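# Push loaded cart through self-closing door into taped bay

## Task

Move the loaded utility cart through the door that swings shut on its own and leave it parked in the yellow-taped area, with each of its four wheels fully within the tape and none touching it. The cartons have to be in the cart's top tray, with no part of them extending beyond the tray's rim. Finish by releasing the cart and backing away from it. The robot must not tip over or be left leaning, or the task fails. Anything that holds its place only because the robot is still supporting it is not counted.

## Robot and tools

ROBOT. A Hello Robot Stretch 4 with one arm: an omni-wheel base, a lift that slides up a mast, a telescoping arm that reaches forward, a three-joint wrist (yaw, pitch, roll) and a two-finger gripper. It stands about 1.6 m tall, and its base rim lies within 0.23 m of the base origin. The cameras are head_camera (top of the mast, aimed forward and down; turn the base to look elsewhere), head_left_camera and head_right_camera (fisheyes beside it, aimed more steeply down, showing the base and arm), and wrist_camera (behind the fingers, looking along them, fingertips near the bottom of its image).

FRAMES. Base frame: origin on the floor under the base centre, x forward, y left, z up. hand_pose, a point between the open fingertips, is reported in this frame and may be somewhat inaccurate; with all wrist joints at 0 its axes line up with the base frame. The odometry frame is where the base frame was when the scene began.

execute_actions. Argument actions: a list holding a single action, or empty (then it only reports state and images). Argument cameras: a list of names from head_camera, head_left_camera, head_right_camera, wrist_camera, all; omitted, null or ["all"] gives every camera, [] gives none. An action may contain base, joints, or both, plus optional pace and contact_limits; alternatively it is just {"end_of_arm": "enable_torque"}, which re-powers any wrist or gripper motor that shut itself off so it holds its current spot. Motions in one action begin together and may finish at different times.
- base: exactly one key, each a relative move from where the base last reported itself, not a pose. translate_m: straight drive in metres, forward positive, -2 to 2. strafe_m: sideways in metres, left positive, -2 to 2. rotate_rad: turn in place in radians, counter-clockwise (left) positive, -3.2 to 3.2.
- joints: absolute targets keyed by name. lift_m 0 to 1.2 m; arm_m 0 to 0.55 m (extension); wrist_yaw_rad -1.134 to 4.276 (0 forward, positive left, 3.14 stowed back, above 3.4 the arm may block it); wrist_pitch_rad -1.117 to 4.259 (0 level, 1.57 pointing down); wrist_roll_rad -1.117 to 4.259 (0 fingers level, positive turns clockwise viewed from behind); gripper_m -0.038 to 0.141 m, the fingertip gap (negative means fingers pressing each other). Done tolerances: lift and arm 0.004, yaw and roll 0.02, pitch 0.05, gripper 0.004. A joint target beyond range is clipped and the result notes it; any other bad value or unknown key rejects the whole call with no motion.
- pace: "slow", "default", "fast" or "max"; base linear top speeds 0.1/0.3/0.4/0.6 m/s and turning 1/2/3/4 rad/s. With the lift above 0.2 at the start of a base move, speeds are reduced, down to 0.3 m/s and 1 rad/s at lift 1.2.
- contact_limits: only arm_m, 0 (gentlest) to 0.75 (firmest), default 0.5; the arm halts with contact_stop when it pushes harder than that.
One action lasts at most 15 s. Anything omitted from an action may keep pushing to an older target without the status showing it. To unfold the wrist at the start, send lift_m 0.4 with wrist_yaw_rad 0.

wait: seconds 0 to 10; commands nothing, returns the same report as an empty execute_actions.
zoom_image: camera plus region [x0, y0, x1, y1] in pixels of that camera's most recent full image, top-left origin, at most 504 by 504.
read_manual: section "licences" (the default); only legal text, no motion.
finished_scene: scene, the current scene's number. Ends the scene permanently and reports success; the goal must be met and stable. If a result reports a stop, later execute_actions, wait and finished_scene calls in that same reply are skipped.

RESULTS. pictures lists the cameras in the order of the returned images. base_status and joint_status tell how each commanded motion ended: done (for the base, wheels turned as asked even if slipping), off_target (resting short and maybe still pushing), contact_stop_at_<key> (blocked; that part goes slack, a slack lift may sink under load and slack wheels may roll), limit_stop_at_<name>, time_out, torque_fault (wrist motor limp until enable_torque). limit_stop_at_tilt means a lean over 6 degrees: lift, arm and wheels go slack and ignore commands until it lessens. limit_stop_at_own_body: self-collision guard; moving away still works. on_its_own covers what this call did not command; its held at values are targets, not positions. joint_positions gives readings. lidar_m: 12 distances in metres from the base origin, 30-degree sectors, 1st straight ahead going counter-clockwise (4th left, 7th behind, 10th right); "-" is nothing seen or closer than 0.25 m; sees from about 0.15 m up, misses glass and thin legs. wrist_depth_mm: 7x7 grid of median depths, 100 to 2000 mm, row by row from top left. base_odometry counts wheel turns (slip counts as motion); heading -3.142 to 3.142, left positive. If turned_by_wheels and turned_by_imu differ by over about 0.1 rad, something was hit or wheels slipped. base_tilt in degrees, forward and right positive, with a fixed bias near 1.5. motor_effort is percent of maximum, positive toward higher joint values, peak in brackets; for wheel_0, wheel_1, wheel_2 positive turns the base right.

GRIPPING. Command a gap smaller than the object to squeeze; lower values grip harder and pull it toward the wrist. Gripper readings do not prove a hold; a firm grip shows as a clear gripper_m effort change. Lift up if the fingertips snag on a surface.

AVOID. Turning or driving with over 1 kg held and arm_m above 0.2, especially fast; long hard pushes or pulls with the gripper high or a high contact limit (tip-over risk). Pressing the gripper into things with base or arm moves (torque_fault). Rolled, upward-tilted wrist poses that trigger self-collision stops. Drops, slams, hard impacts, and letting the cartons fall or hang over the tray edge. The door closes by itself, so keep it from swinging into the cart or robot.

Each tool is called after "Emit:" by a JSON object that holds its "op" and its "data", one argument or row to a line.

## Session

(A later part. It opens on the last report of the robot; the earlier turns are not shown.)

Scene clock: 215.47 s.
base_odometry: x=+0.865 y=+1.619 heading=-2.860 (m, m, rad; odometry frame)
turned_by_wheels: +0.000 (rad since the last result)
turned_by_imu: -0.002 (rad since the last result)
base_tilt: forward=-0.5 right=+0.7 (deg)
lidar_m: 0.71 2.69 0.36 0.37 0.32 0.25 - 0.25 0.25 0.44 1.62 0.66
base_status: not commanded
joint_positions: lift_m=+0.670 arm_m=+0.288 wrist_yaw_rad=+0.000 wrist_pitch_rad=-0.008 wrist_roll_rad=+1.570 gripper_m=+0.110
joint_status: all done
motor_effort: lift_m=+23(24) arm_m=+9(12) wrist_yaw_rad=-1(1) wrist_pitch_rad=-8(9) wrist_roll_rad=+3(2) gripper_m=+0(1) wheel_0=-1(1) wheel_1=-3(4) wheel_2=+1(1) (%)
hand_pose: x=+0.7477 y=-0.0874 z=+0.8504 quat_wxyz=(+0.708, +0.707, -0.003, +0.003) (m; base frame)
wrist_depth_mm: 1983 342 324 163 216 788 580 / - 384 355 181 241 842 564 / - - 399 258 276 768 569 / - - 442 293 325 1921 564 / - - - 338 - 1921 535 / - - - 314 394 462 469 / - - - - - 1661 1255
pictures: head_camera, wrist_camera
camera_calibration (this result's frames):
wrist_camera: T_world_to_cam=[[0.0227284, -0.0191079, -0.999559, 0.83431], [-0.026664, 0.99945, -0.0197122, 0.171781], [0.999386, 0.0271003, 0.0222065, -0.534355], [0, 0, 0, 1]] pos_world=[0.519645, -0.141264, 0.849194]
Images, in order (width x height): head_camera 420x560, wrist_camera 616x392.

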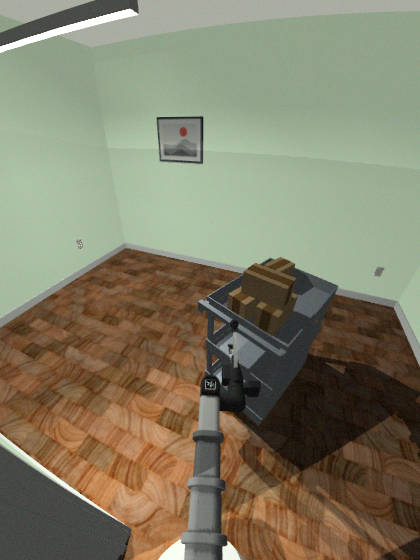

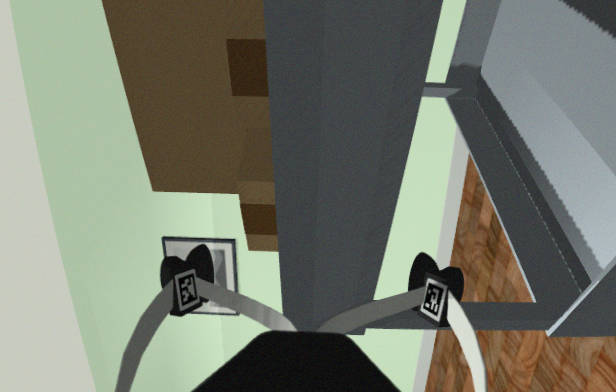

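Emit:
{"op": "zoom_image", "data": {
  "camera": "wrist_camera",
  "region": [220, 0, 480, 340]
}}

Emit:
{"op": "zoom_image", "data": {
  "camera": "head_camera",
  "region": [190, 280, 310, 410]
}}

Region (220, 0, 480, 340) of wrist_camera's 616x392 image, scaled by 1.482; it fills the left 385 columns of this view, and the rest is white.

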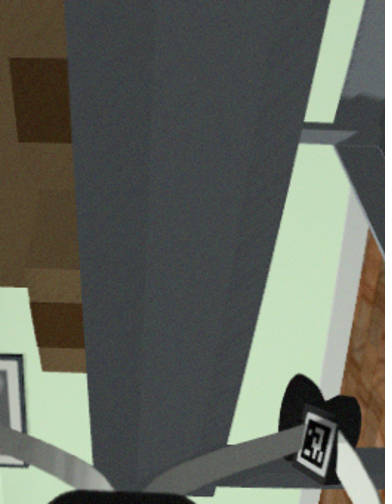

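Region (190, 280, 310, 410) of head_camera's 420x560 image, scaled by 3.877, with more detail than that image has; it fills the left 465 columns of this view, and the rest is white.

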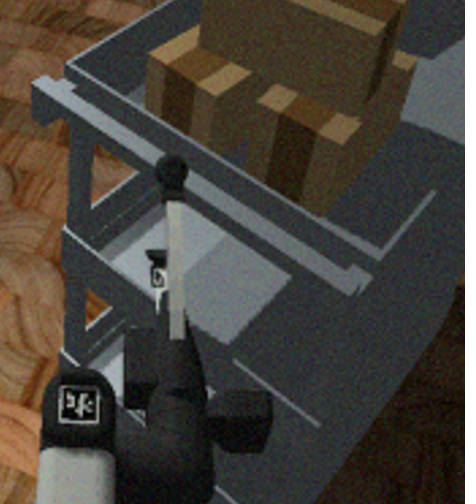

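Emit:
{"op": "execute_actions", "data": {
  "actions": [
    {"base": {"rotate_rad": -0.05}, "joints": {"lift_m": 0.677}, "pace": "slow"}
  ],
  "cameras": []
}}

Emit:
{"op": "execute_actions", "data": {
  "actions": [
    {"joints": {"arm_m": 0.318}, "contact_limits": {"arm_m": 0.2}, "pace": "slow"}
  ],
  "cameras": ["head_camera", "wrist_camera"]
}}

Scene clock: 239.77 s.
base_odometry: x=+0.864 y=+1.618 heading=-2.910 (m, m, rad; odometry frame)
turned_by_wheels: -0.050 (rad since the last result)
turned_by_imu: -0.051 (rad since the last result)
base_tilt: forward=-0.6 right=+0.7 (deg)
lidar_m: 0.70 2.75 0.33 0.37 0.33 0.25 - 0.25 0.25 0.42 1.53 0.67
base_status: done
joint_positions: lift_m=+0.677 arm_m=+0.288 wrist_yaw_rad=+0.000 wrist_pitch_rad=-0.008 wrist_roll_rad=+1.570 gripper_m=+0.110
joint_status: all done
motor_effort: lift_m=+23(24) arm_m=+9(9) wrist_yaw_rad=+0(0) wrist_pitch_rad=-8(8) wrist_roll_rad=+2(1) gripper_m=+2(0) wheel_0=-1(1) wheel_1=-1(4) wheel_2=+3(2) (%)
hand_pose: x=+0.7477 y=-0.0874 z=+0.8574 quat_wxyz=(+0.708, +0.707, -0.003, +0.003) (m; base frame)
wrist_depth_mm: 1983 1983 413 148 202 750 574 / - 359 345 163 222 820 580 / - - 379 182 248 831 574 / - - 421 266 285 750 580 / - - 455 310 325 1863 569 / - - - 268 347 1618 521 / - - - - 455 455 466
pictures: none
No camera images: the call's "cameras" was empty. Leave "cameras" out to get every camera's image.

Scene clock: 241.10 s.
base_odometry: x=+0.864 y=+1.618 heading=-2.910 (m, m, rad; odometry frame)
turned_by_wheels: +0.000 (rad since the last result)
turned_by_imu: +0.000 (rad since the last result)
base_tilt: forward=-0.4 right=+0.8 (deg)
lidar_m: 0.67 2.78 0.34 0.36 0.34 0.25 - 0.25 0.25 0.43 1.54 0.66
base_status: not commanded
joint_positions: lift_m=+0.677 arm_m=+0.316 wrist_yaw_rad=+0.000 wrist_pitch_rad=-0.008 wrist_roll_rad=+1.570 gripper_m=+0.110
joint_status: all done
motor_effort: lift_m=+23(23) arm_m=+10(11) wrist_yaw_rad=+1(2) wrist_pitch_rad=-9(8) wrist_roll_rad=+2(1) gripper_m=-3(1) wheel_0=-1(1) wheel_1=-1(1) wheel_2=+3(3) (%)
contact_limits: arm_m 0.2
hand_pose: x=+0.7757 y=-0.0874 z=+0.8574 quat_wxyz=(+0.708, +0.707, -0.003, +0.003) (m; base frame)
wrist_depth_mm: 1983 340 322 124 181 691 580 / 1983 336 319 140 200 741 580 / - 375 351 156 222 788 574 / - - 389 176 250 741 580 / - - 379 208 285 1921 559 / - - - 229 312 1661 512 / - - - - 433 430 433
pictures: head_camera, wrist_camera
camera_calibration (this result's frames):
wrist_camera: T_world_to_cam=[[0.0227253, -0.0191117, -0.999559, 0.840649], [-0.0264976, 0.999455, -0.0197122, 0.172584], [0.999391, 0.0269339, 0.0222065, -0.562471], [0, 0, 0, 1]] pos_world=[0.547598, -0.141274, 0.856171]
Images, in order (width x height): head_camera 420x560, wrist_camera 616x392.

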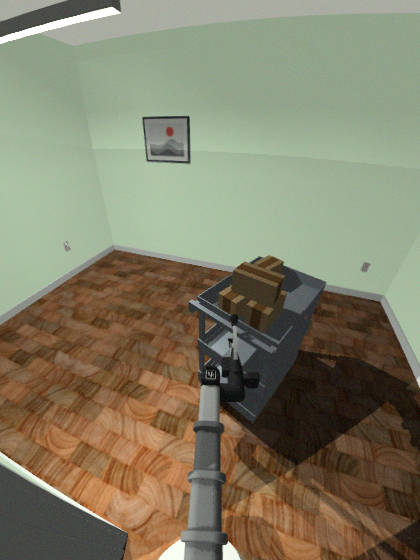

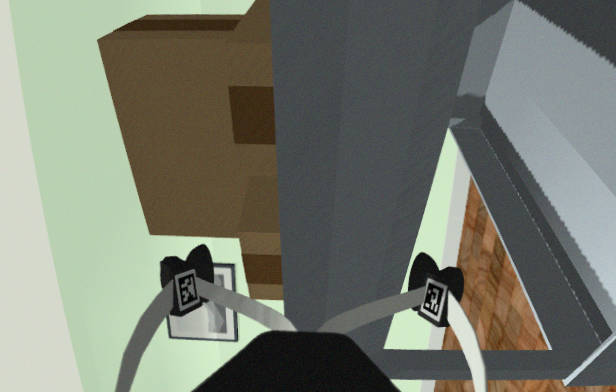

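Emit:
{"op": "execute_actions", "data": {
  "actions": [
    {"joints": {"arm_m": 0.33, "gripper_m": 0.045}, "contact_limits": {"arm_m": 0.2}}
  ],
  "cameras": ["head_camera", "wrist_camera"]
}}

Scene clock: 247.43 s.
base_odometry: x=+0.864 y=+1.618 heading=-2.910 (m, m, rad; odometry frame)
turned_by_wheels: +0.000 (rad since the last result)
turned_by_imu: -0.002 (rad since the last result)
base_tilt: forward=-0.6 right=+0.7 (deg)
lidar_m: 0.67 2.76 0.35 0.36 0.35 0.25 - 0.25 0.25 0.42 1.54 0.66
base_status: not commanded
joint_positions: lift_m=+0.677 arm_m=+0.328 wrist_yaw_rad=+0.000 wrist_pitch_rad=-0.008 wrist_roll_rad=+1.570 gripper_m=+0.045
joint_status: all done
motor_effort: lift_m=+23(23) arm_m=+9(10) wrist_yaw_rad=+0(0) wrist_pitch_rad=-8(9) wrist_roll_rad=+1(2) gripper_m=-7(4) wheel_0=-1(1) wheel_1=-1(1) wheel_2=+3(3) (%)
contact_limits: arm_m 0.2
hand_pose: x=+0.7877 y=-0.0874 z=+0.8574 quat_wxyz=(+0.708, +0.707, -0.003, +0.003) (m; base frame)
wrist_depth_mm: 1863 306 300 116 172 683 564 / - 319 307 128 190 750 574 / - 357 340 145 210 788 580 / - - 377 163 236 732 574 / - - 410 193 265 1863 549 / - - 201 207 198 1863 512 / - - - - 418 424 439
pictures: head_camera, wrist_camera
camera_calibration (this result's frames):
wrist_camera: T_world_to_cam=[[0.0227263, -0.0191102, -0.999559, 0.840375], [-0.0265597, 0.999453, -0.019712, 0.172933], [0.999389, 0.0269959, 0.0222063, -0.574483], [0, 0, 0, 1]] pos_world=[0.559627, -0.14127, 0.856171]
Images, in order (width x height): head_camera 420x560, wrist_camera 616x392.

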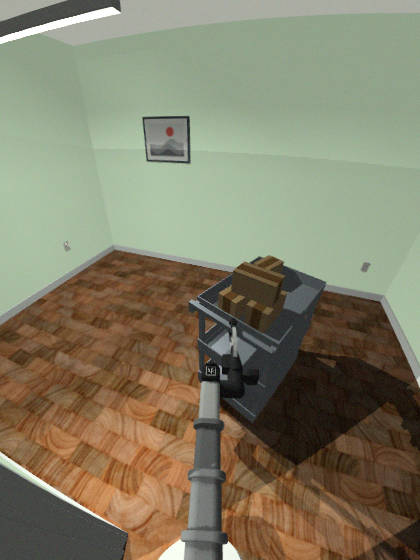

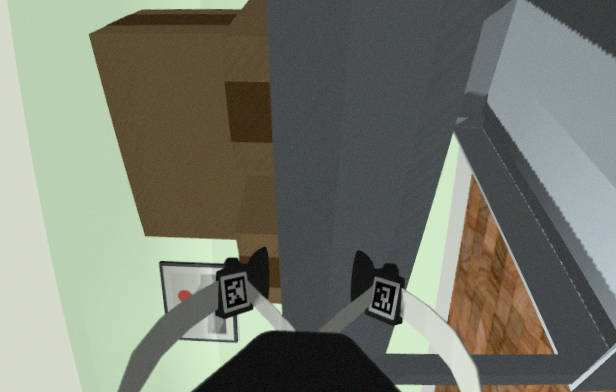

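Emit:
{"op": "zoom_image", "data": {
  "camera": "head_camera",
  "region": [180, 280, 300, 400]
}}

Region (180, 280, 300, 400) of head_camera's 420x560 image, scaled by 4.200, with more detail than that image has.

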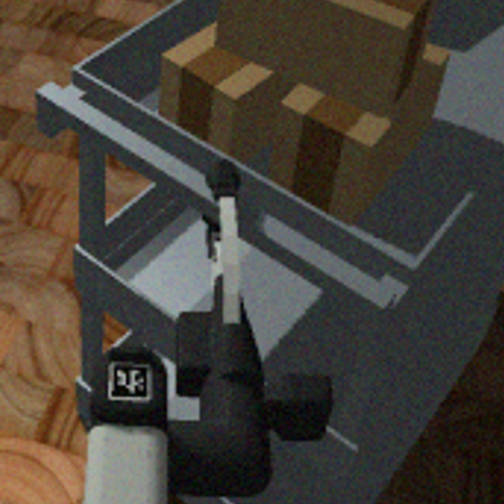

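Emit:
{"op": "execute_actions", "data": {
  "actions": [
    {"joints": {"gripper_m": -0.01}}
  ],
  "cameras": ["head_camera", "wrist_camera"]
}}

Scene clock: 253.87 s.
base_odometry: x=+0.864 y=+1.618 heading=-2.910 (m, m, rad; odometry frame)
turned_by_wheels: +0.000 (rad since the last result)
turned_by_imu: -0.002 (rad since the last result)
base_tilt: forward=-0.4 right=+0.7 (deg)
lidar_m: 0.70 2.77 0.36 0.35 0.34 0.25 - 0.26 0.25 0.42 1.54 0.66
base_status: not commanded
joint_positions: lift_m=+0.677 arm_m=+0.329 wrist_yaw_rad=+0.002 wrist_pitch_rad=-0.010 wrist_roll_rad=+1.570 gripper_m=-0.009
joint_status: all done
motor_effort: lift_m=+23(23) arm_m=+6(10) wrist_yaw_rad=-5(6) wrist_pitch_rad=-4(9) wrist_roll_rad=+2(2) gripper_m=-19(17) wheel_0=-3(3) wheel_1=-2(2) wheel_2=+5(5) (%)
hand_pose: x=+0.7885 y=-0.0867 z=+0.8579 quat_wxyz=(+0.708, +0.707, -0.003, +0.004) (m; base frame)
wrist_depth_mm: 1921 296 291 110 167 172 580 / 1983 312 300 122 183 699 574 / - 349 334 136 204 759 580 / - 394 368 156 230 1808 580 / - - 410 179 262 1983 544 / - - 187 206 186 1756 512 / - - - - 418 407 436
pictures: head_camera, wrist_camera
camera_calibration (this result's frames):
wrist_camera: T_world_to_cam=[[0.0243665, -0.0190541, -0.999521, 0.839569], [-0.0288442, 0.999389, -0.0197547, 0.174127], [0.999287, 0.0293118, 0.023802, -0.576344], [0, 0, 0, 1]] pos_world=[0.560498, -0.14113, 0.856325]
Images, in order (width x height): head_camera 420x560, wrist_camera 616x392.

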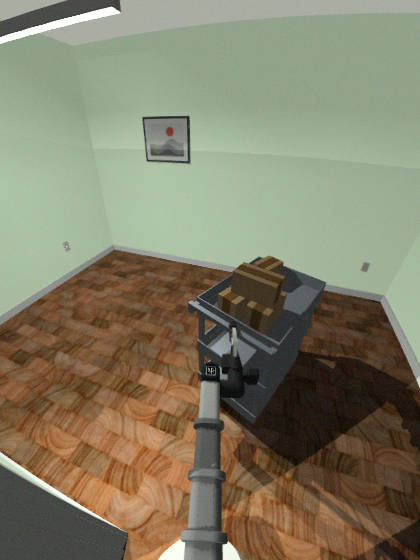

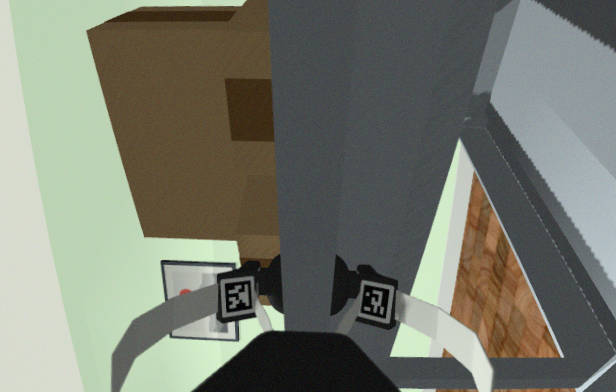

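Emit:
{"op": "execute_actions", "data": {
  "actions": [
    {"joints": {"arm_m": 0.2}, "pace": "slow"}
  ],
  "cameras": ["head_camera", "wrist_camera"]
}}

Scene clock: 260.07 s.
base_odometry: x=+0.864 y=+1.618 heading=-2.910 (m, m, rad; odometry frame)
turned_by_wheels: +0.000 (rad since the last result)
turned_by_imu: -0.002 (rad since the last result)
base_tilt: forward=-0.5 right=+0.5 (deg)
lidar_m: 0.65 2.76 0.36 0.34 0.33 0.25 - 0.25 0.25 0.44 1.52 0.55
base_status: not commanded
joint_positions: lift_m=+0.677 arm_m=+0.202 wrist_yaw_rad=+0.003 wrist_pitch_rad=-0.010 wrist_roll_rad=+1.570 gripper_m=-0.009
joint_status: all done
motor_effort: lift_m=+23(22) arm_m=-12(16) wrist_yaw_rad=-7(8) wrist_pitch_rad=-4(4) wrist_roll_rad=+2(2) gripper_m=-18(20) wheel_0=-3(3) wheel_1=-3(3) wheel_2=+6(6) (%)
hand_pose: x=+0.6616 y=-0.0866 z=+0.8579 quat_wxyz=(+0.708, +0.707, -0.003, +0.005) (m; base frame)
wrist_depth_mm: - 1983 364 122 178 699 585 / - 320 307 133 192 750 585 / - 351 336 148 211 798 585 / - 387 366 164 233 778 585 / - - 397 183 259 1921 569 / - - 187 206 186 1756 521 / - - - - - 1618 1281
pictures: head_camera, wrist_camera
camera_calibration (this result's frames):
wrist_camera: T_world_to_cam=[[0.0243745, -0.0190437, -0.999521, 0.842658], [-0.0292691, 0.999376, -0.0197547, 0.170625], [0.999274, 0.0297366, 0.0238019, -0.449529], [0, 0, 0, 1]] pos_world=[0.433658, -0.141104, 0.856325]
Images, in order (width x height): head_camera 420x560, wrist_camera 616x392.

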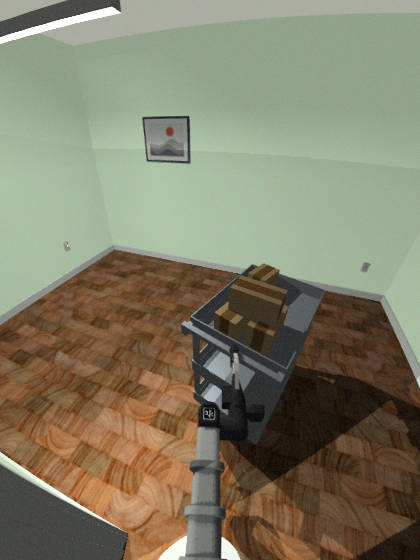

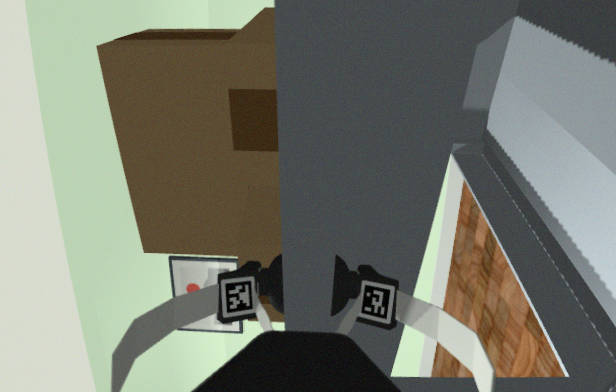

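Emit:
{"op": "execute_actions", "data": {
  "actions": [
    {"base": {"rotate_rad": -0.28}, "joints": {"arm_m": 0.12, "wrist_yaw_rad": 0.12}, "pace": "slow"}
  ],
  "cameras": ["head_camera", "head_left_camera", "wrist_camera"]
}}

Scene clock: 269.83 s.
base_odometry: x=+0.864 y=+1.618 heading=+3.094 (m, m, rad; odometry frame)
turned_by_wheels: -0.280 (rad since the last result)
turned_by_imu: -0.281 (rad since the last result)
base_tilt: forward=-0.5 right=+0.8 (deg)
lidar_m: 0.55 0.58 2.53 0.35 2.58 0.25 0.25 - 0.25 0.30 1.34 0.53
base_status: done
joint_positions: lift_m=+0.677 arm_m=+0.122 wrist_yaw_rad=+0.118 wrist_pitch_rad=-0.010 wrist_roll_rad=+1.570 gripper_m=-0.009
joint_status: all done
motor_effort: lift_m=+22(23) arm_m=-12(15) wrist_yaw_rad=+5(63) wrist_pitch_rad=-4(4) wrist_roll_rad=+3(2) gripper_m=-18(18) wheel_0=-3(17) wheel_1=-2(7) wheel_2=+5(19) (%)
hand_pose: x=+0.5898 y=-0.0527 z=+0.8579 quat_wxyz=(+0.706, +0.706, +0.038, +0.045) (m; base frame)
wrist_depth_mm: - - - 172 226 1921 1205 / - - - 178 232 788 585 / - 364 362 184 240 831 585 / - 375 368 191 250 854 580 / - 384 377 198 258 842 574 / - - 187 204 188 732 569 / - - - - 281 1537 535
pictures: head_camera, head_left_camera, wrist_camera
camera_calibration (this result's frames):
wrist_camera: T_world_to_cam=[[0.0261824, -0.0161301, -0.999527, 0.844099], [-0.144425, 0.989319, -0.0197485, 0.202024], [0.989169, 0.144873, 0.0235731, -0.366569], [0, 0, 0, 1]] pos_world=[0.369676, -0.133145, 0.856331]
Images, in order (width x height): head_camera 420x560, head_left_camera 420x672, wrist_camera 616x392.

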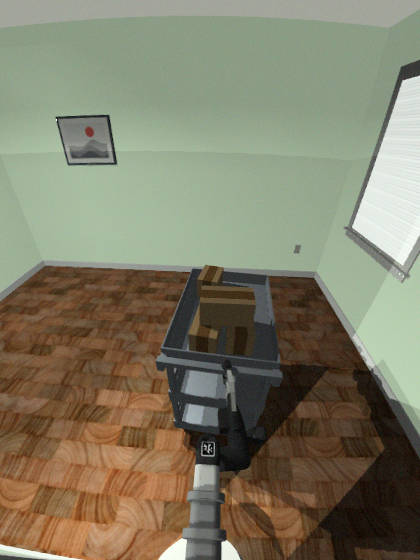

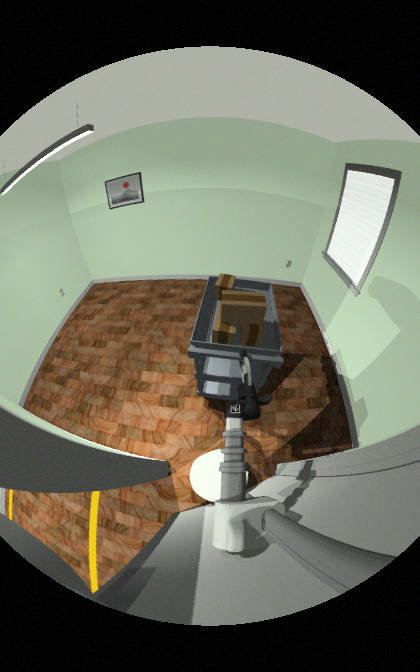

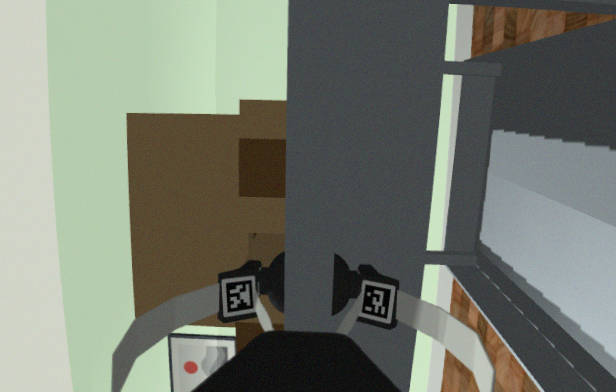

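Emit:
{"op": "execute_actions", "data": {
  "actions": [
    {"base": {"translate_m": -0.3}, "joints": {"arm_m": 0.03}, "pace": "slow"}
  ],
  "cameras": ["head_camera", "head_left_camera", "head_right_camera"]
}}

Scene clock: 280.47 s.
base_odometry: x=+1.164 y=+1.604 heading=+3.093 (m, m, rad; odometry frame)
turned_by_wheels: -0.001 (rad since the last result)
turned_by_imu: -0.002 (rad since the last result)
base_tilt: forward=-0.5 right=+0.8 (deg)
lidar_m: 0.44 0.50 0.44 0.98 2.53 1.92 0.25 0.25 - 0.25 0.30 0.45
base_status: done
joint_positions: lift_m=+0.677 arm_m=+0.032 wrist_yaw_rad=+0.115 wrist_pitch_rad=-0.009 wrist_roll_rad=+1.570 gripper_m=-0.009
joint_status: all done
on_its_own: wrist_yaw_rad is at rest, and its effort (+15) is outside its rest range (-13 to +13)
motor_effort: lift_m=+22(22) arm_m=-10(12) wrist_yaw_rad=+15(16) wrist_pitch_rad=-8(8) wrist_roll_rad=+2(1) gripper_m=-15(19) wheel_0=-4(7) wheel_1=-6(8) wheel_2=+2(15) (%)
hand_pose: x=+0.4993 y=-0.0537 z=+0.8576 quat_wxyz=(+0.706, +0.706, +0.038, +0.044) (m; base frame)
wrist_depth_mm: - - - 162 215 759 569 / - - - 171 224 788 585 / - 362 353 179 236 831 580 / - 375 364 187 247 854 585 / - - 377 197 258 788 574 / - - 187 206 187 707 564 / - - - - 285 1618 525
pictures: head_camera, head_left_camera, head_right_camera
Images, in order (width x height): head_camera 420x560, head_left_camera 420x672, head_right_camera 420x672.

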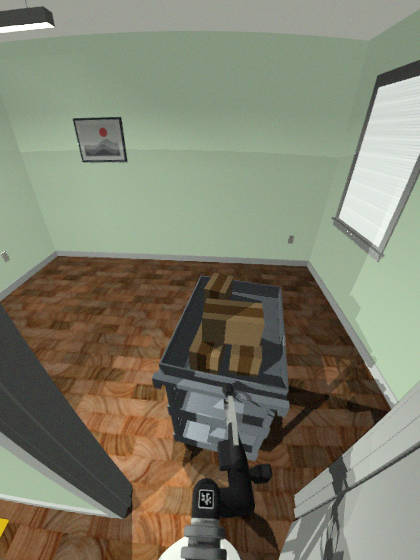

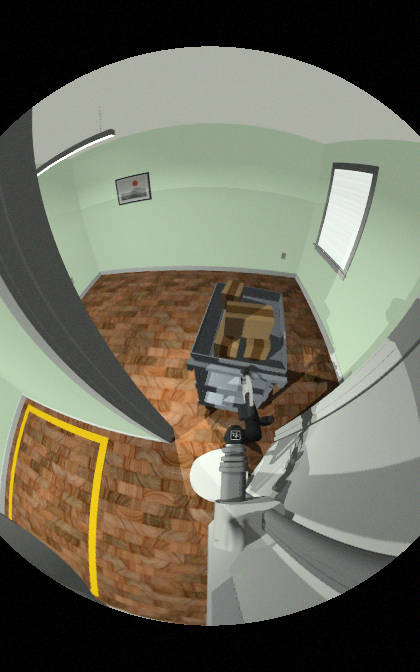

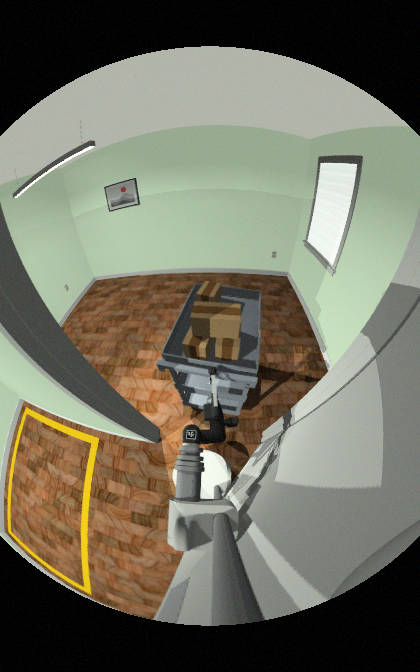

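Emit:
{"op": "zoom_image", "data": {
  "camera": "head_camera",
  "region": [130, 260, 330, 500]
}}

Region (130, 260, 330, 500) of head_camera's 420x560 image, scaled by 2.100, with more detail than that image has.

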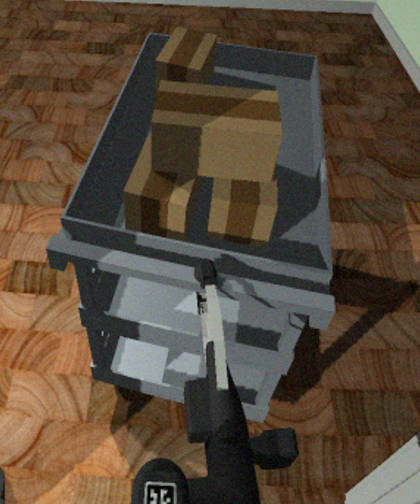

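Emit:
{"op": "execute_actions", "data": {
  "actions": [
    {"base": {"translate_m": -0.2}, "pace": "slow"}
  ],
  "cameras": ["head_camera", "head_right_camera"]
}}

Scene clock: 307.10 s.
base_odometry: x=+1.363 y=+1.594 heading=+3.093 (m, m, rad; odometry frame)
turned_by_wheels: +0.000 (rad since the last result)
turned_by_imu: -0.002 (rad since the last result)
base_tilt: forward=-0.6 right=+0.6 (deg)
lidar_m: 0.47 0.51 0.58 1.81 2.36 1.74 0.35 0.25 - 0.25 0.25 0.46
base_status: done
joint_positions: lift_m=+0.677 arm_m=+0.032 wrist_yaw_rad=+0.115 wrist_pitch_rad=-0.009 wrist_roll_rad=+1.570 gripper_m=-0.009
joint_status: not commanded
on_its_own: wrist_yaw_rad is at rest, and its effort (+17) is outside its rest range (-13 to +13)
motor_effort: lift_m=+22(22) arm_m=-11(10) wrist_yaw_rad=+17(16) wrist_pitch_rad=-7(8) wrist_roll_rad=+1(2) gripper_m=-17(19) wheel_0=-4(6) wheel_1=-3(7) wheel_2=+4(10) (%)
hand_pose: x=+0.4993 y=-0.0538 z=+0.8576 quat_wxyz=(+0.706, +0.706, +0.037, +0.044) (m; base frame)
wrist_depth_mm: - - - 158 211 741 580 / - - - 167 220 778 585 / - 359 353 176 232 842 585 / - 375 368 185 244 854 580 / - - 379 196 257 788 574 / - - 187 206 187 1808 559 / - - - - 293 1576 517
pictures: head_camera, head_right_camera
Images, in order (width x height): head_camera 420x560, head_right_camera 420x672.

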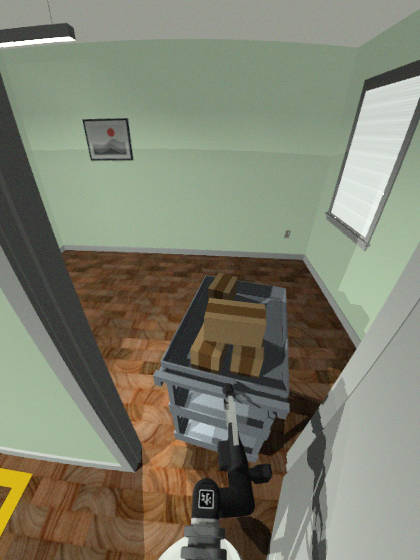

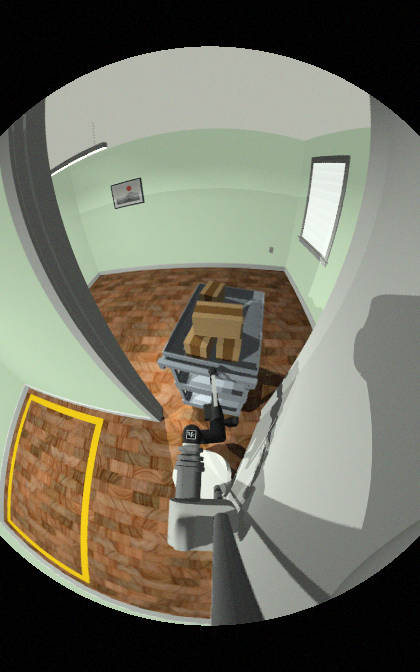

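Emit:
{"op": "execute_actions", "data": {
  "actions": [
    {"base": {"strafe_m": 0.06}, "pace": "slow"}
  ],
  "cameras": ["head_camera"]
}}

Scene clock: 367.90 s.
base_odometry: x=+1.360 y=+1.534 heading=+3.092 (m, m, rad; odometry frame)
turned_by_wheels: +0.000 (rad since the last result)
turned_by_imu: -0.003 (rad since the last result)
base_tilt: forward=-0.5 right=+0.7 (deg)
lidar_m: 0.46 0.52 0.63 1.79 2.37 1.71 0.35 0.25 - 0.25 0.27 0.42
base_status: done
joint_positions: lift_m=+0.677 arm_m=+0.032 wrist_yaw_rad=+0.113 wrist_pitch_rad=-0.009 wrist_roll_rad=+1.570 gripper_m=-0.010
joint_status: not commanded
on_its_own: wrist_yaw_rad is at rest, and its effort (+19) is outside its rest range (-13 to +13)
motor_effort: lift_m=+22(22) arm_m=-9(10) wrist_yaw_rad=+19(29) wrist_pitch_rad=-7(8) wrist_roll_rad=+1(3) gripper_m=-15(17) wheel_0=-3(10) wheel_1=-2(3) wheel_2=+1(0) (%)
hand_pose: x=+0.4989 y=-0.0543 z=+0.8576 quat_wxyz=(+0.706, +0.706, +0.037, +0.043) (m; base frame)
wrist_depth_mm: - - - 144 198 741 580 / - - 334 155 211 778 591 / - 355 343 167 224 788 585 / - 377 364 180 241 820 580 / - - 384 193 257 750 574 / - - 187 204 188 1756 539 / - - - - - 1618 500
pictures: head_camera
Images, in order (width x height): head_camera 420x560.

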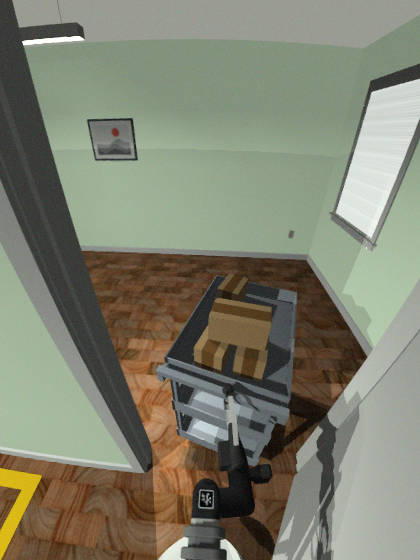

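Emit:
{"op": "execute_actions", "data": {
  "actions": [
    {"base": {"translate_m": -0.17}, "joints": {"gripper_m": -0.03}, "pace": "slow"}
  ],
  "cameras": ["head_camera", "head_right_camera"]
}}

Scene clock: 381.90 s.
base_odometry: x=+1.530 y=+1.526 heading=+3.093 (m, m, rad; odometry frame)
turned_by_wheels: +0.000 (rad since the last result)
turned_by_imu: +0.000 (rad since the last result)
base_tilt: forward=-0.6 right=+0.8 (deg)
lidar_m: 0.45 0.52 0.84 2.35 2.12 1.56 1.47 1.55 - 0.25 0.25 0.42
base_status: done
joint_positions: lift_m=+0.677 arm_m=+0.032 wrist_yaw_rad=+0.125 wrist_pitch_rad=-0.009 wrist_roll_rad=+1.570 gripper_m=-0.029
joint_status: all done
on_its_own: wrist_yaw_rad is at rest, and its effort (-16) is outside its rest range (-13 to +13)
motor_effort: lift_m=+22(22) arm_m=-9(9) wrist_yaw_rad=-16(20) wrist_pitch_rad=-7(7) wrist_roll_rad=+2(2) gripper_m=-22(21) wheel_0=+2(7) wheel_1=-4(7) wheel_2=+7(13) (%)
hand_pose: x=+0.4996 y=-0.0506 z=+0.8576 quat_wxyz=(+0.706, +0.705, +0.041, +0.047) (m; base frame)
wrist_depth_mm: - - - 140 195 741 585 / - 375 332 150 206 778 580 / - 349 342 161 220 798 585 / - 370 359 172 236 820 580 / - - 377 188 253 788 569 / - - 186 202 184 1756 539 / - - - - 301 1618 508
pictures: head_camera, head_right_camera
Images, in order (width x height): head_camera 420x560, head_right_camera 420x672.

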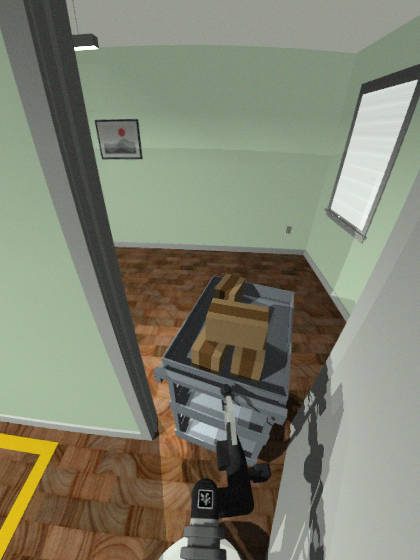

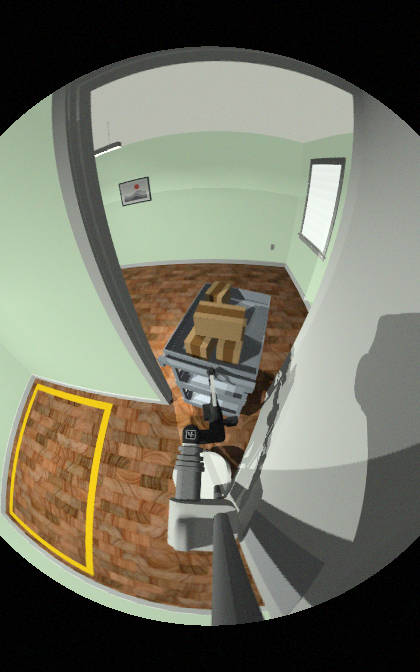

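Emit:
{"op": "zoom_image", "data": {
  "camera": "head_camera",
  "region": [100, 260, 380, 520]
}}

Region (100, 260, 380, 520) of head_camera's 420x560 image, scaled by 1.800, with more detail than that image has; it fills the top 468 rows of this view, and the rest is white.

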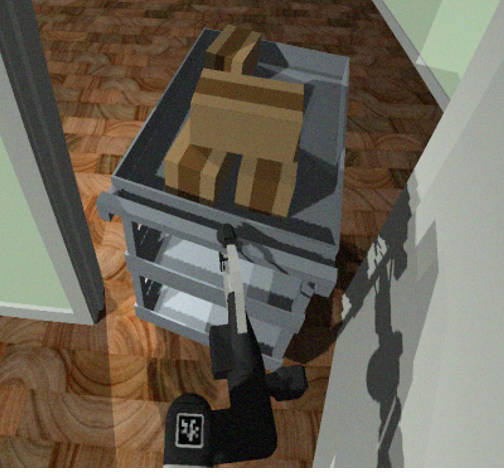

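Emit:
{"op": "execute_actions", "data": {
  "actions": [
    {"base": {"translate_m": -0.2}, "pace": "slow"}
  ],
  "cameras": ["head_camera", "head_right_camera"]
}}

Scene clock: 451.10 s.
base_odometry: x=+1.729 y=+1.516 heading=+3.093 (m, m, rad; odometry frame)
turned_by_wheels: +0.000 (rad since the last result)
turned_by_imu: +0.000 (rad since the last result)
base_tilt: forward=-0.7 right=+0.8 (deg)
lidar_m: 0.46 0.52 1.15 2.37 1.85 1.35 1.27 1.36 1.42 1.39 0.25 0.41
base_status: done
joint_positions: lift_m=+0.677 arm_m=+0.032 wrist_yaw_rad=+0.125 wrist_pitch_rad=-0.009 wrist_roll_rad=+1.570 gripper_m=-0.029
joint_status: not commanded
on_its_own: wrist_yaw_rad is at rest, and its effort (-15) is outside its rest range (-13 to +13)
motor_effort: lift_m=+22(22) arm_m=-9(9) wrist_yaw_rad=-15(17) wrist_pitch_rad=-7(7) wrist_roll_rad=+1(2) gripper_m=-22(22) wheel_0=+3(4) wheel_1=-2(5) wheel_2=+4(11) (%)
hand_pose: x=+0.4996 y=-0.0507 z=+0.8576 quat_wxyz=(+0.706, +0.705, +0.041, +0.047) (m; base frame)
wrist_depth_mm: - - - 144 198 732 580 / - - 334 155 209 768 580 / - 349 343 166 223 798 591 / - 370 359 177 236 866 574 / - - 377 189 254 778 580 / - - 185 202 185 1618 539 / - - - - 296 1618 508
pictures: head_camera, head_right_camera
Images, in order (width x height): head_camera 420x560, head_right_camera 420x672.

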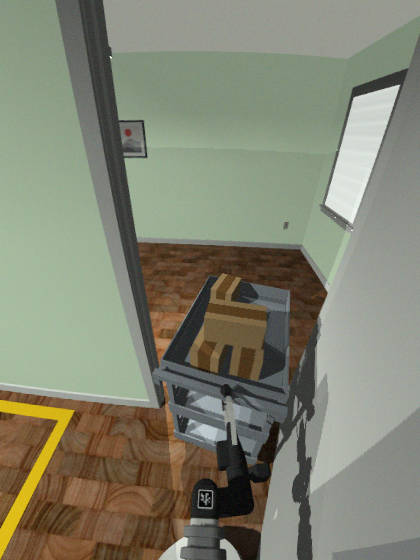

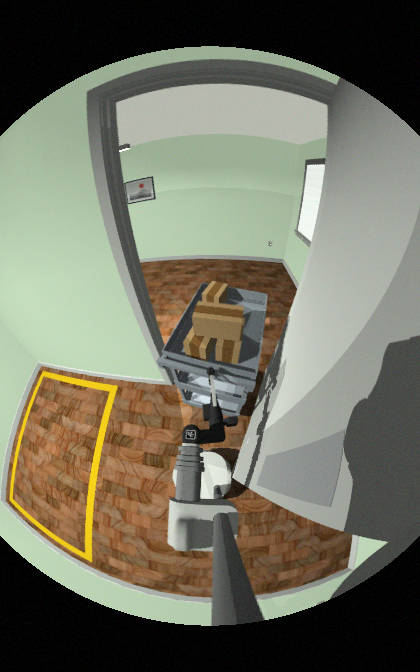

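Emit:
{"op": "execute_actions", "data": {
  "actions": [
    {"base": {"translate_m": -0.2}, "pace": "slow"}
  ],
  "cameras": ["head_camera", "head_right_camera"]
}}

Scene clock: 457.13 s.
base_odometry: x=+1.929 y=+1.507 heading=+3.094 (m, m, rad; odometry frame)
turned_by_wheels: +0.001 (rad since the last result)
turned_by_imu: +0.006 (rad since the last result)
base_tilt: forward=-0.4 right=+0.7 (deg)
lidar_m: 0.45 0.51 1.44 2.38 1.53 1.13 1.08 1.14 1.37 1.33 0.32 0.25
base_status: done
joint_positions: lift_m=+0.677 arm_m=+0.032 wrist_yaw_rad=+0.127 wrist_pitch_rad=-0.009 wrist_roll_rad=+1.570 gripper_m=-0.029
joint_status: not commanded
on_its_own: wrist_yaw_rad is at rest, and its effort (-22) is outside its rest range (-13 to +13)
motor_effort: lift_m=+22(22) arm_m=-9(9) wrist_yaw_rad=-22(56) wrist_pitch_rad=-7(11) wrist_roll_rad=+2(2) gripper_m=-22(24) wheel_0=+1(5) wheel_1=+1(4) wheel_2=+6(16) (%)
hand_pose: x=+0.4997 y=-0.0501 z=+0.8576 quat_wxyz=(+0.706, +0.705, +0.042, +0.048) (m; base frame)
wrist_depth_mm: - - - 150 203 723 585 / - - 342 158 213 778 585 / - 353 343 169 225 798 585 / - 370 359 179 239 854 580 / - - 377 191 254 798 580 / - 866 186 202 185 1618 549 / 831 820 809 - 290 788 508
pictures: head_camera, head_right_camera
Images, in order (width x height): head_camera 420x560, head_right_camera 420x672.

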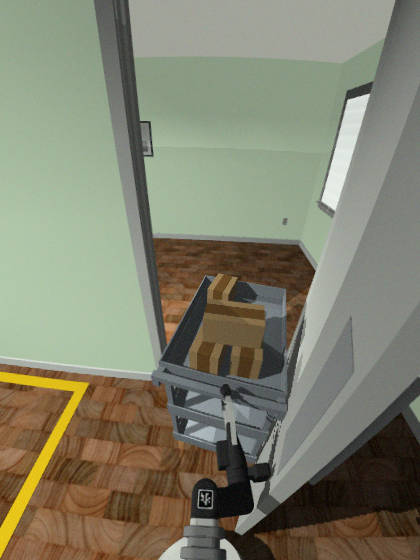

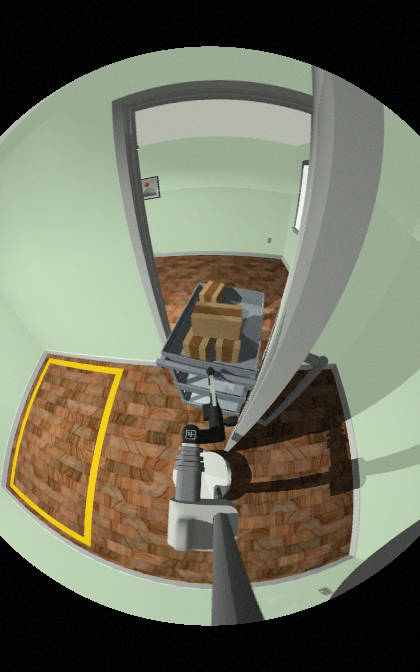

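Emit:
{"op": "execute_actions", "data": {
  "actions": [
    {"base": {"translate_m": -0.2}, "pace": "slow"}
  ],
  "cameras": ["head_camera", "head_right_camera"]
}}

Scene clock: 464.67 s.
base_odometry: x=+2.129 y=+1.497 heading=+3.095 (m, m, rad; odometry frame)
turned_by_wheels: +0.001 (rad since the last result)
turned_by_imu: +0.001 (rad since the last result)
base_tilt: forward=-0.5 right=+0.8 (deg)
lidar_m: 0.43 0.51 1.74 2.37 1.23 0.93 0.89 0.93 1.33 1.32 1.40 0.40
base_status: done
joint_positions: lift_m=+0.677 arm_m=+0.032 wrist_yaw_rad=+0.128 wrist_pitch_rad=-0.009 wrist_roll_rad=+1.570 gripper_m=-0.029
joint_status: not commanded
on_its_own: wrist_yaw_rad is at rest, and its effort (-23) is outside its rest range (-13 to +13)
motor_effort: lift_m=+22(22) arm_m=-9(8) wrist_yaw_rad=-23(25) wrist_pitch_rad=-8(7) wrist_roll_rad=+2(3) gripper_m=-20(24) wheel_0=+2(6) wheel_1=-1(3) wheel_2=+6(13) (%)
hand_pose: x=+0.4997 y=-0.0499 z=+0.8576 quat_wxyz=(+0.706, +0.705, +0.042, +0.048) (m; base frame)
wrist_depth_mm: - - - 157 209 750 580 / - - - 166 219 788 580 / - 357 349 173 230 809 580 / - 368 359 182 242 854 580 / - 382 375 192 254 798 569 / 1042 1008 186 200 185 707 569 / 1042 1042 1042 - 283 1025 521
pictures: head_camera, head_right_camera
Images, in order (width x height): head_camera 420x560, head_right_camera 420x672.

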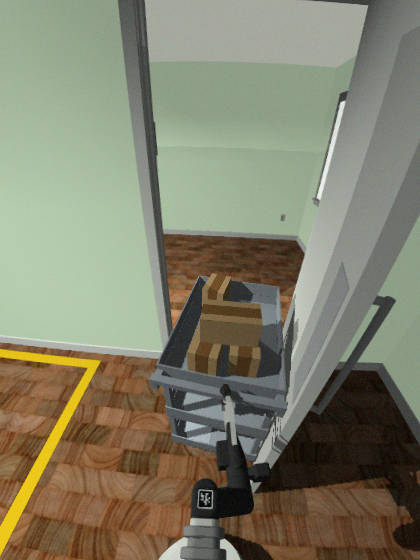

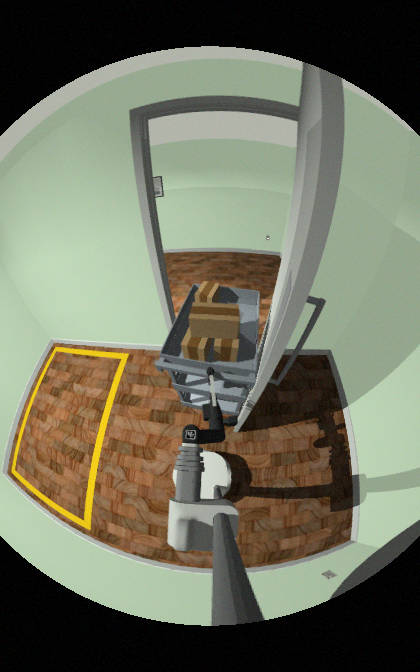

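Emit:
{"op": "execute_actions", "data": {
  "actions": [
    {"base": {"strafe_m": 0.3}, "pace": "slow"}
  ],
  "cameras": ["head_camera", "head_right_camera"]
}}

Scene clock: 470.83 s.
base_odometry: x=+2.114 y=+1.197 heading=+3.095 (m, m, rad; odometry frame)
turned_by_wheels: +0.000 (rad since the last result)
turned_by_imu: -0.004 (rad since the last result)
base_tilt: forward=-0.5 right=+0.8 (deg)
lidar_m: 0.48 0.62 1.73 2.07 1.23 0.91 0.88 0.91 1.31 1.62 1.68 0.39
base_status: done
joint_positions: lift_m=+0.677 arm_m=+0.031 wrist_yaw_rad=+0.118 wrist_pitch_rad=-0.009 wrist_roll_rad=+1.570 gripper_m=-0.029
joint_status: not commanded
motor_effort: lift_m=+22(22) arm_m=-7(9) wrist_yaw_rad=+5(33) wrist_pitch_rad=-7(7) wrist_roll_rad=+3(2) gripper_m=-22(20) wheel_0=-3(9) wheel_1=-1(4) wheel_2=+3(2) (%)
hand_pose: x=+0.4989 y=-0.0528 z=+0.8576 quat_wxyz=(+0.706, +0.706, +0.039, +0.045) (m; base frame)
wrist_depth_mm: - 282 264 102 157 159 580 / - 303 290 111 174 181 585 / - 338 320 124 195 732 585 / 1008 389 359 144 220 960 580 / 1008 1008 991 167 253 991 549 / 1042 1025 184 199 185 1008 500 / 1060 1060 1042 - 404 404 427
pictures: head_camera, head_right_camera
Images, in order (width x height): head_camera 420x560, head_right_camera 420x672.

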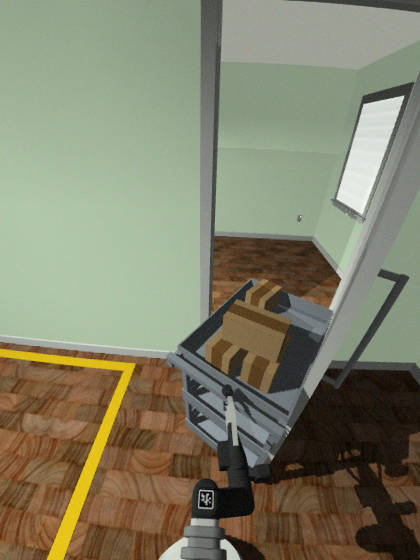

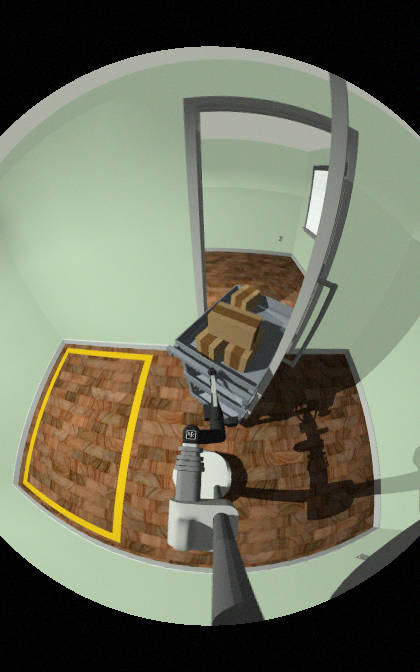

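Emit:
{"op": "execute_actions", "data": {
  "actions": [
    {"base": {"translate_m": -0.15}}
  ],
  "cameras": []
}}

Emit:
{"op": "execute_actions", "data": {
  "actions": [
    {"base": {"strafe_m": 0.3}, "pace": "slow"}
  ],
  "cameras": ["head_camera", "head_right_camera"]
}}

Scene clock: 536.57 s.
base_odometry: x=+2.264 y=+1.190 heading=+3.095 (m, m, rad; odometry frame)
turned_by_wheels: +0.001 (rad since the last result)
turned_by_imu: +0.001 (rad since the last result)
base_tilt: forward=-0.3 right=+0.7 (deg)
lidar_m: 0.49 0.57 1.99 2.08 1.05 0.76 0.74 0.77 1.09 1.62 1.72 0.41
base_status: done
joint_positions: lift_m=+0.677 arm_m=+0.031 wrist_yaw_rad=+0.128 wrist_pitch_rad=-0.009 wrist_roll_rad=+1.570 gripper_m=-0.029
joint_status: not commanded
on_its_own: wrist_yaw_rad is at rest, and its effort (-23) is outside its rest range (-13 to +13)
motor_effort: lift_m=+22(22) arm_m=-7(7) wrist_yaw_rad=-23(26) wrist_pitch_rad=-7(9) wrist_roll_rad=+3(1) gripper_m=-17(23) wheel_0=+5(7) wheel_1=+0(5) wheel_2=+2(12) (%)
hand_pose: x=+0.4995 y=-0.0497 z=+0.8576 quat_wxyz=(+0.706, +0.705, +0.042, +0.048) (m; base frame)
wrist_depth_mm: - - - 118 174 439 585 / - 312 304 129 188 699 580 / - 342 325 140 205 750 580 / 1138 377 357 157 226 759 580 / 1160 1160 382 175 250 1138 574 / 1182 1205 186 201 185 1138 521 / 1229 1229 1229 - 1182 1229 1229
pictures: none
No camera images: the call's "cameras" was empty. Leave "cameras" out to get every camera's image.

Scene clock: 540.73 s.
base_odometry: x=+2.250 y=+0.891 heading=+3.095 (m, m, rad; odometry frame)
turned_by_wheels: +0.000 (rad since the last result)
turned_by_imu: -0.004 (rad since the last result)
base_tilt: forward=-0.6 right=+0.7 (deg)
lidar_m: 0.47 1.41 1.85 1.76 1.04 0.76 0.73 0.75 1.08 1.91 1.88 0.38
base_status: done
joint_positions: lift_m=+0.677 arm_m=+0.031 wrist_yaw_rad=+0.116 wrist_pitch_rad=-0.009 wrist_roll_rad=+1.570 gripper_m=-0.029
joint_status: not commanded
motor_effort: lift_m=+22(22) arm_m=-7(7) wrist_yaw_rad=+11(27) wrist_pitch_rad=-7(7) wrist_roll_rad=+2(2) gripper_m=-21(23) wheel_0=-2(14) wheel_1=-2(2) wheel_2=-2(5) (%)
hand_pose: x=+0.4988 y=-0.0533 z=+0.8576 quat_wxyz=(+0.706, +0.706, +0.038, +0.044) (m; base frame)
wrist_depth_mm: - 268 227 - 141 141 585 / - 297 255 - 159 162 585 / 1098 342 325 106 182 654 580 / 1160 1138 368 122 213 1118 569 / 1182 1138 1160 154 257 1138 525 / 1229 1205 184 196 184 1160 488 / 1229 1229 1205 - 427 424 778
pictures: head_camera, head_right_camera
Images, in order (width x height): head_camera 420x560, head_right_camera 420x672.

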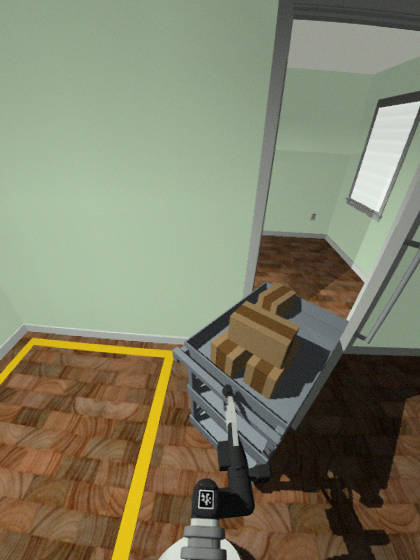

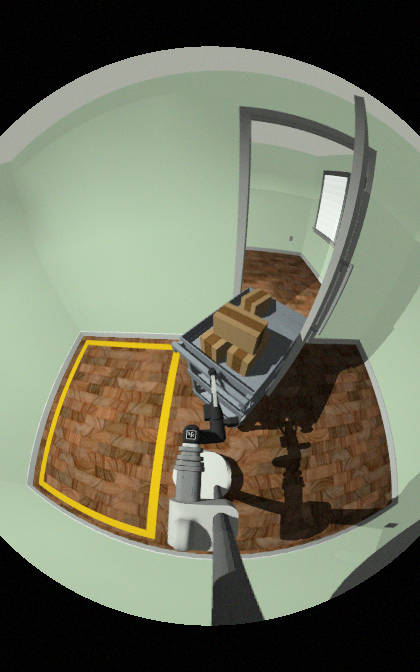

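Emit:
{"op": "execute_actions", "data": {
  "actions": [
    {"base": {"strafe_m": 0.15}, "pace": "slow"}
  ],
  "cameras": ["head_camera", "head_right_camera"]
}}

Scene clock: 546.90 s.
base_odometry: x=+2.243 y=+0.741 heading=+3.094 (m, m, rad; odometry frame)
turned_by_wheels: -0.001 (rad since the last result)
turned_by_imu: -0.004 (rad since the last result)
base_tilt: forward=-0.6 right=+0.6 (deg)
lidar_m: 0.48 1.41 1.69 1.62 1.02 0.75 0.72 0.77 1.07 2.07 1.05 0.35
base_status: done
joint_positions: lift_m=+0.677 arm_m=+0.031 wrist_yaw_rad=+0.116 wrist_pitch_rad=-0.009 wrist_roll_rad=+1.570 gripper_m=-0.029
joint_status: not commanded
motor_effort: lift_m=+22(22) arm_m=-7(7) wrist_yaw_rad=+12(26) wrist_pitch_rad=-7(7) wrist_roll_rad=+2(2) gripper_m=-21(20) wheel_0=-3(14) wheel_1=-2(2) wheel_2=-2(2) (%)
hand_pose: x=+0.4988 y=-0.0535 z=+0.8576 quat_wxyz=(+0.706, +0.706, +0.038, +0.044) (m; base frame)
wrist_depth_mm: 1078 263 220 - 131 130 580 / 1098 293 277 - 149 148 591 / 1118 345 325 - 174 186 585 / 1138 1138 373 109 208 1118 549 / 1182 1182 1138 143 259 1160 521 / 1205 1160 184 195 185 1138 473 / 1255 1205 1205 - 1160 1182 1182
pictures: head_camera, head_right_camera
Images, in order (width x height): head_camera 420x560, head_right_camera 420x672.

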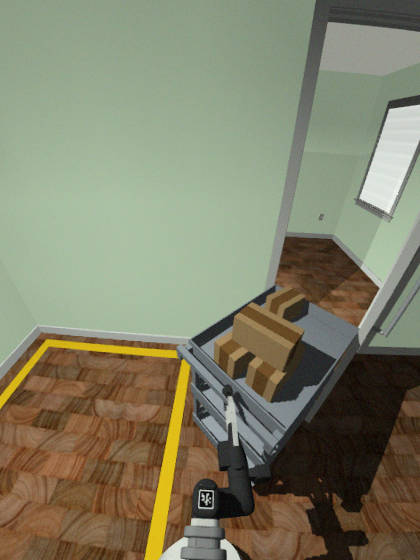

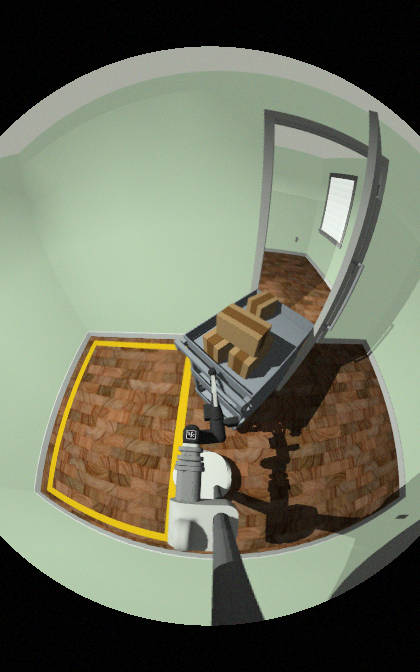

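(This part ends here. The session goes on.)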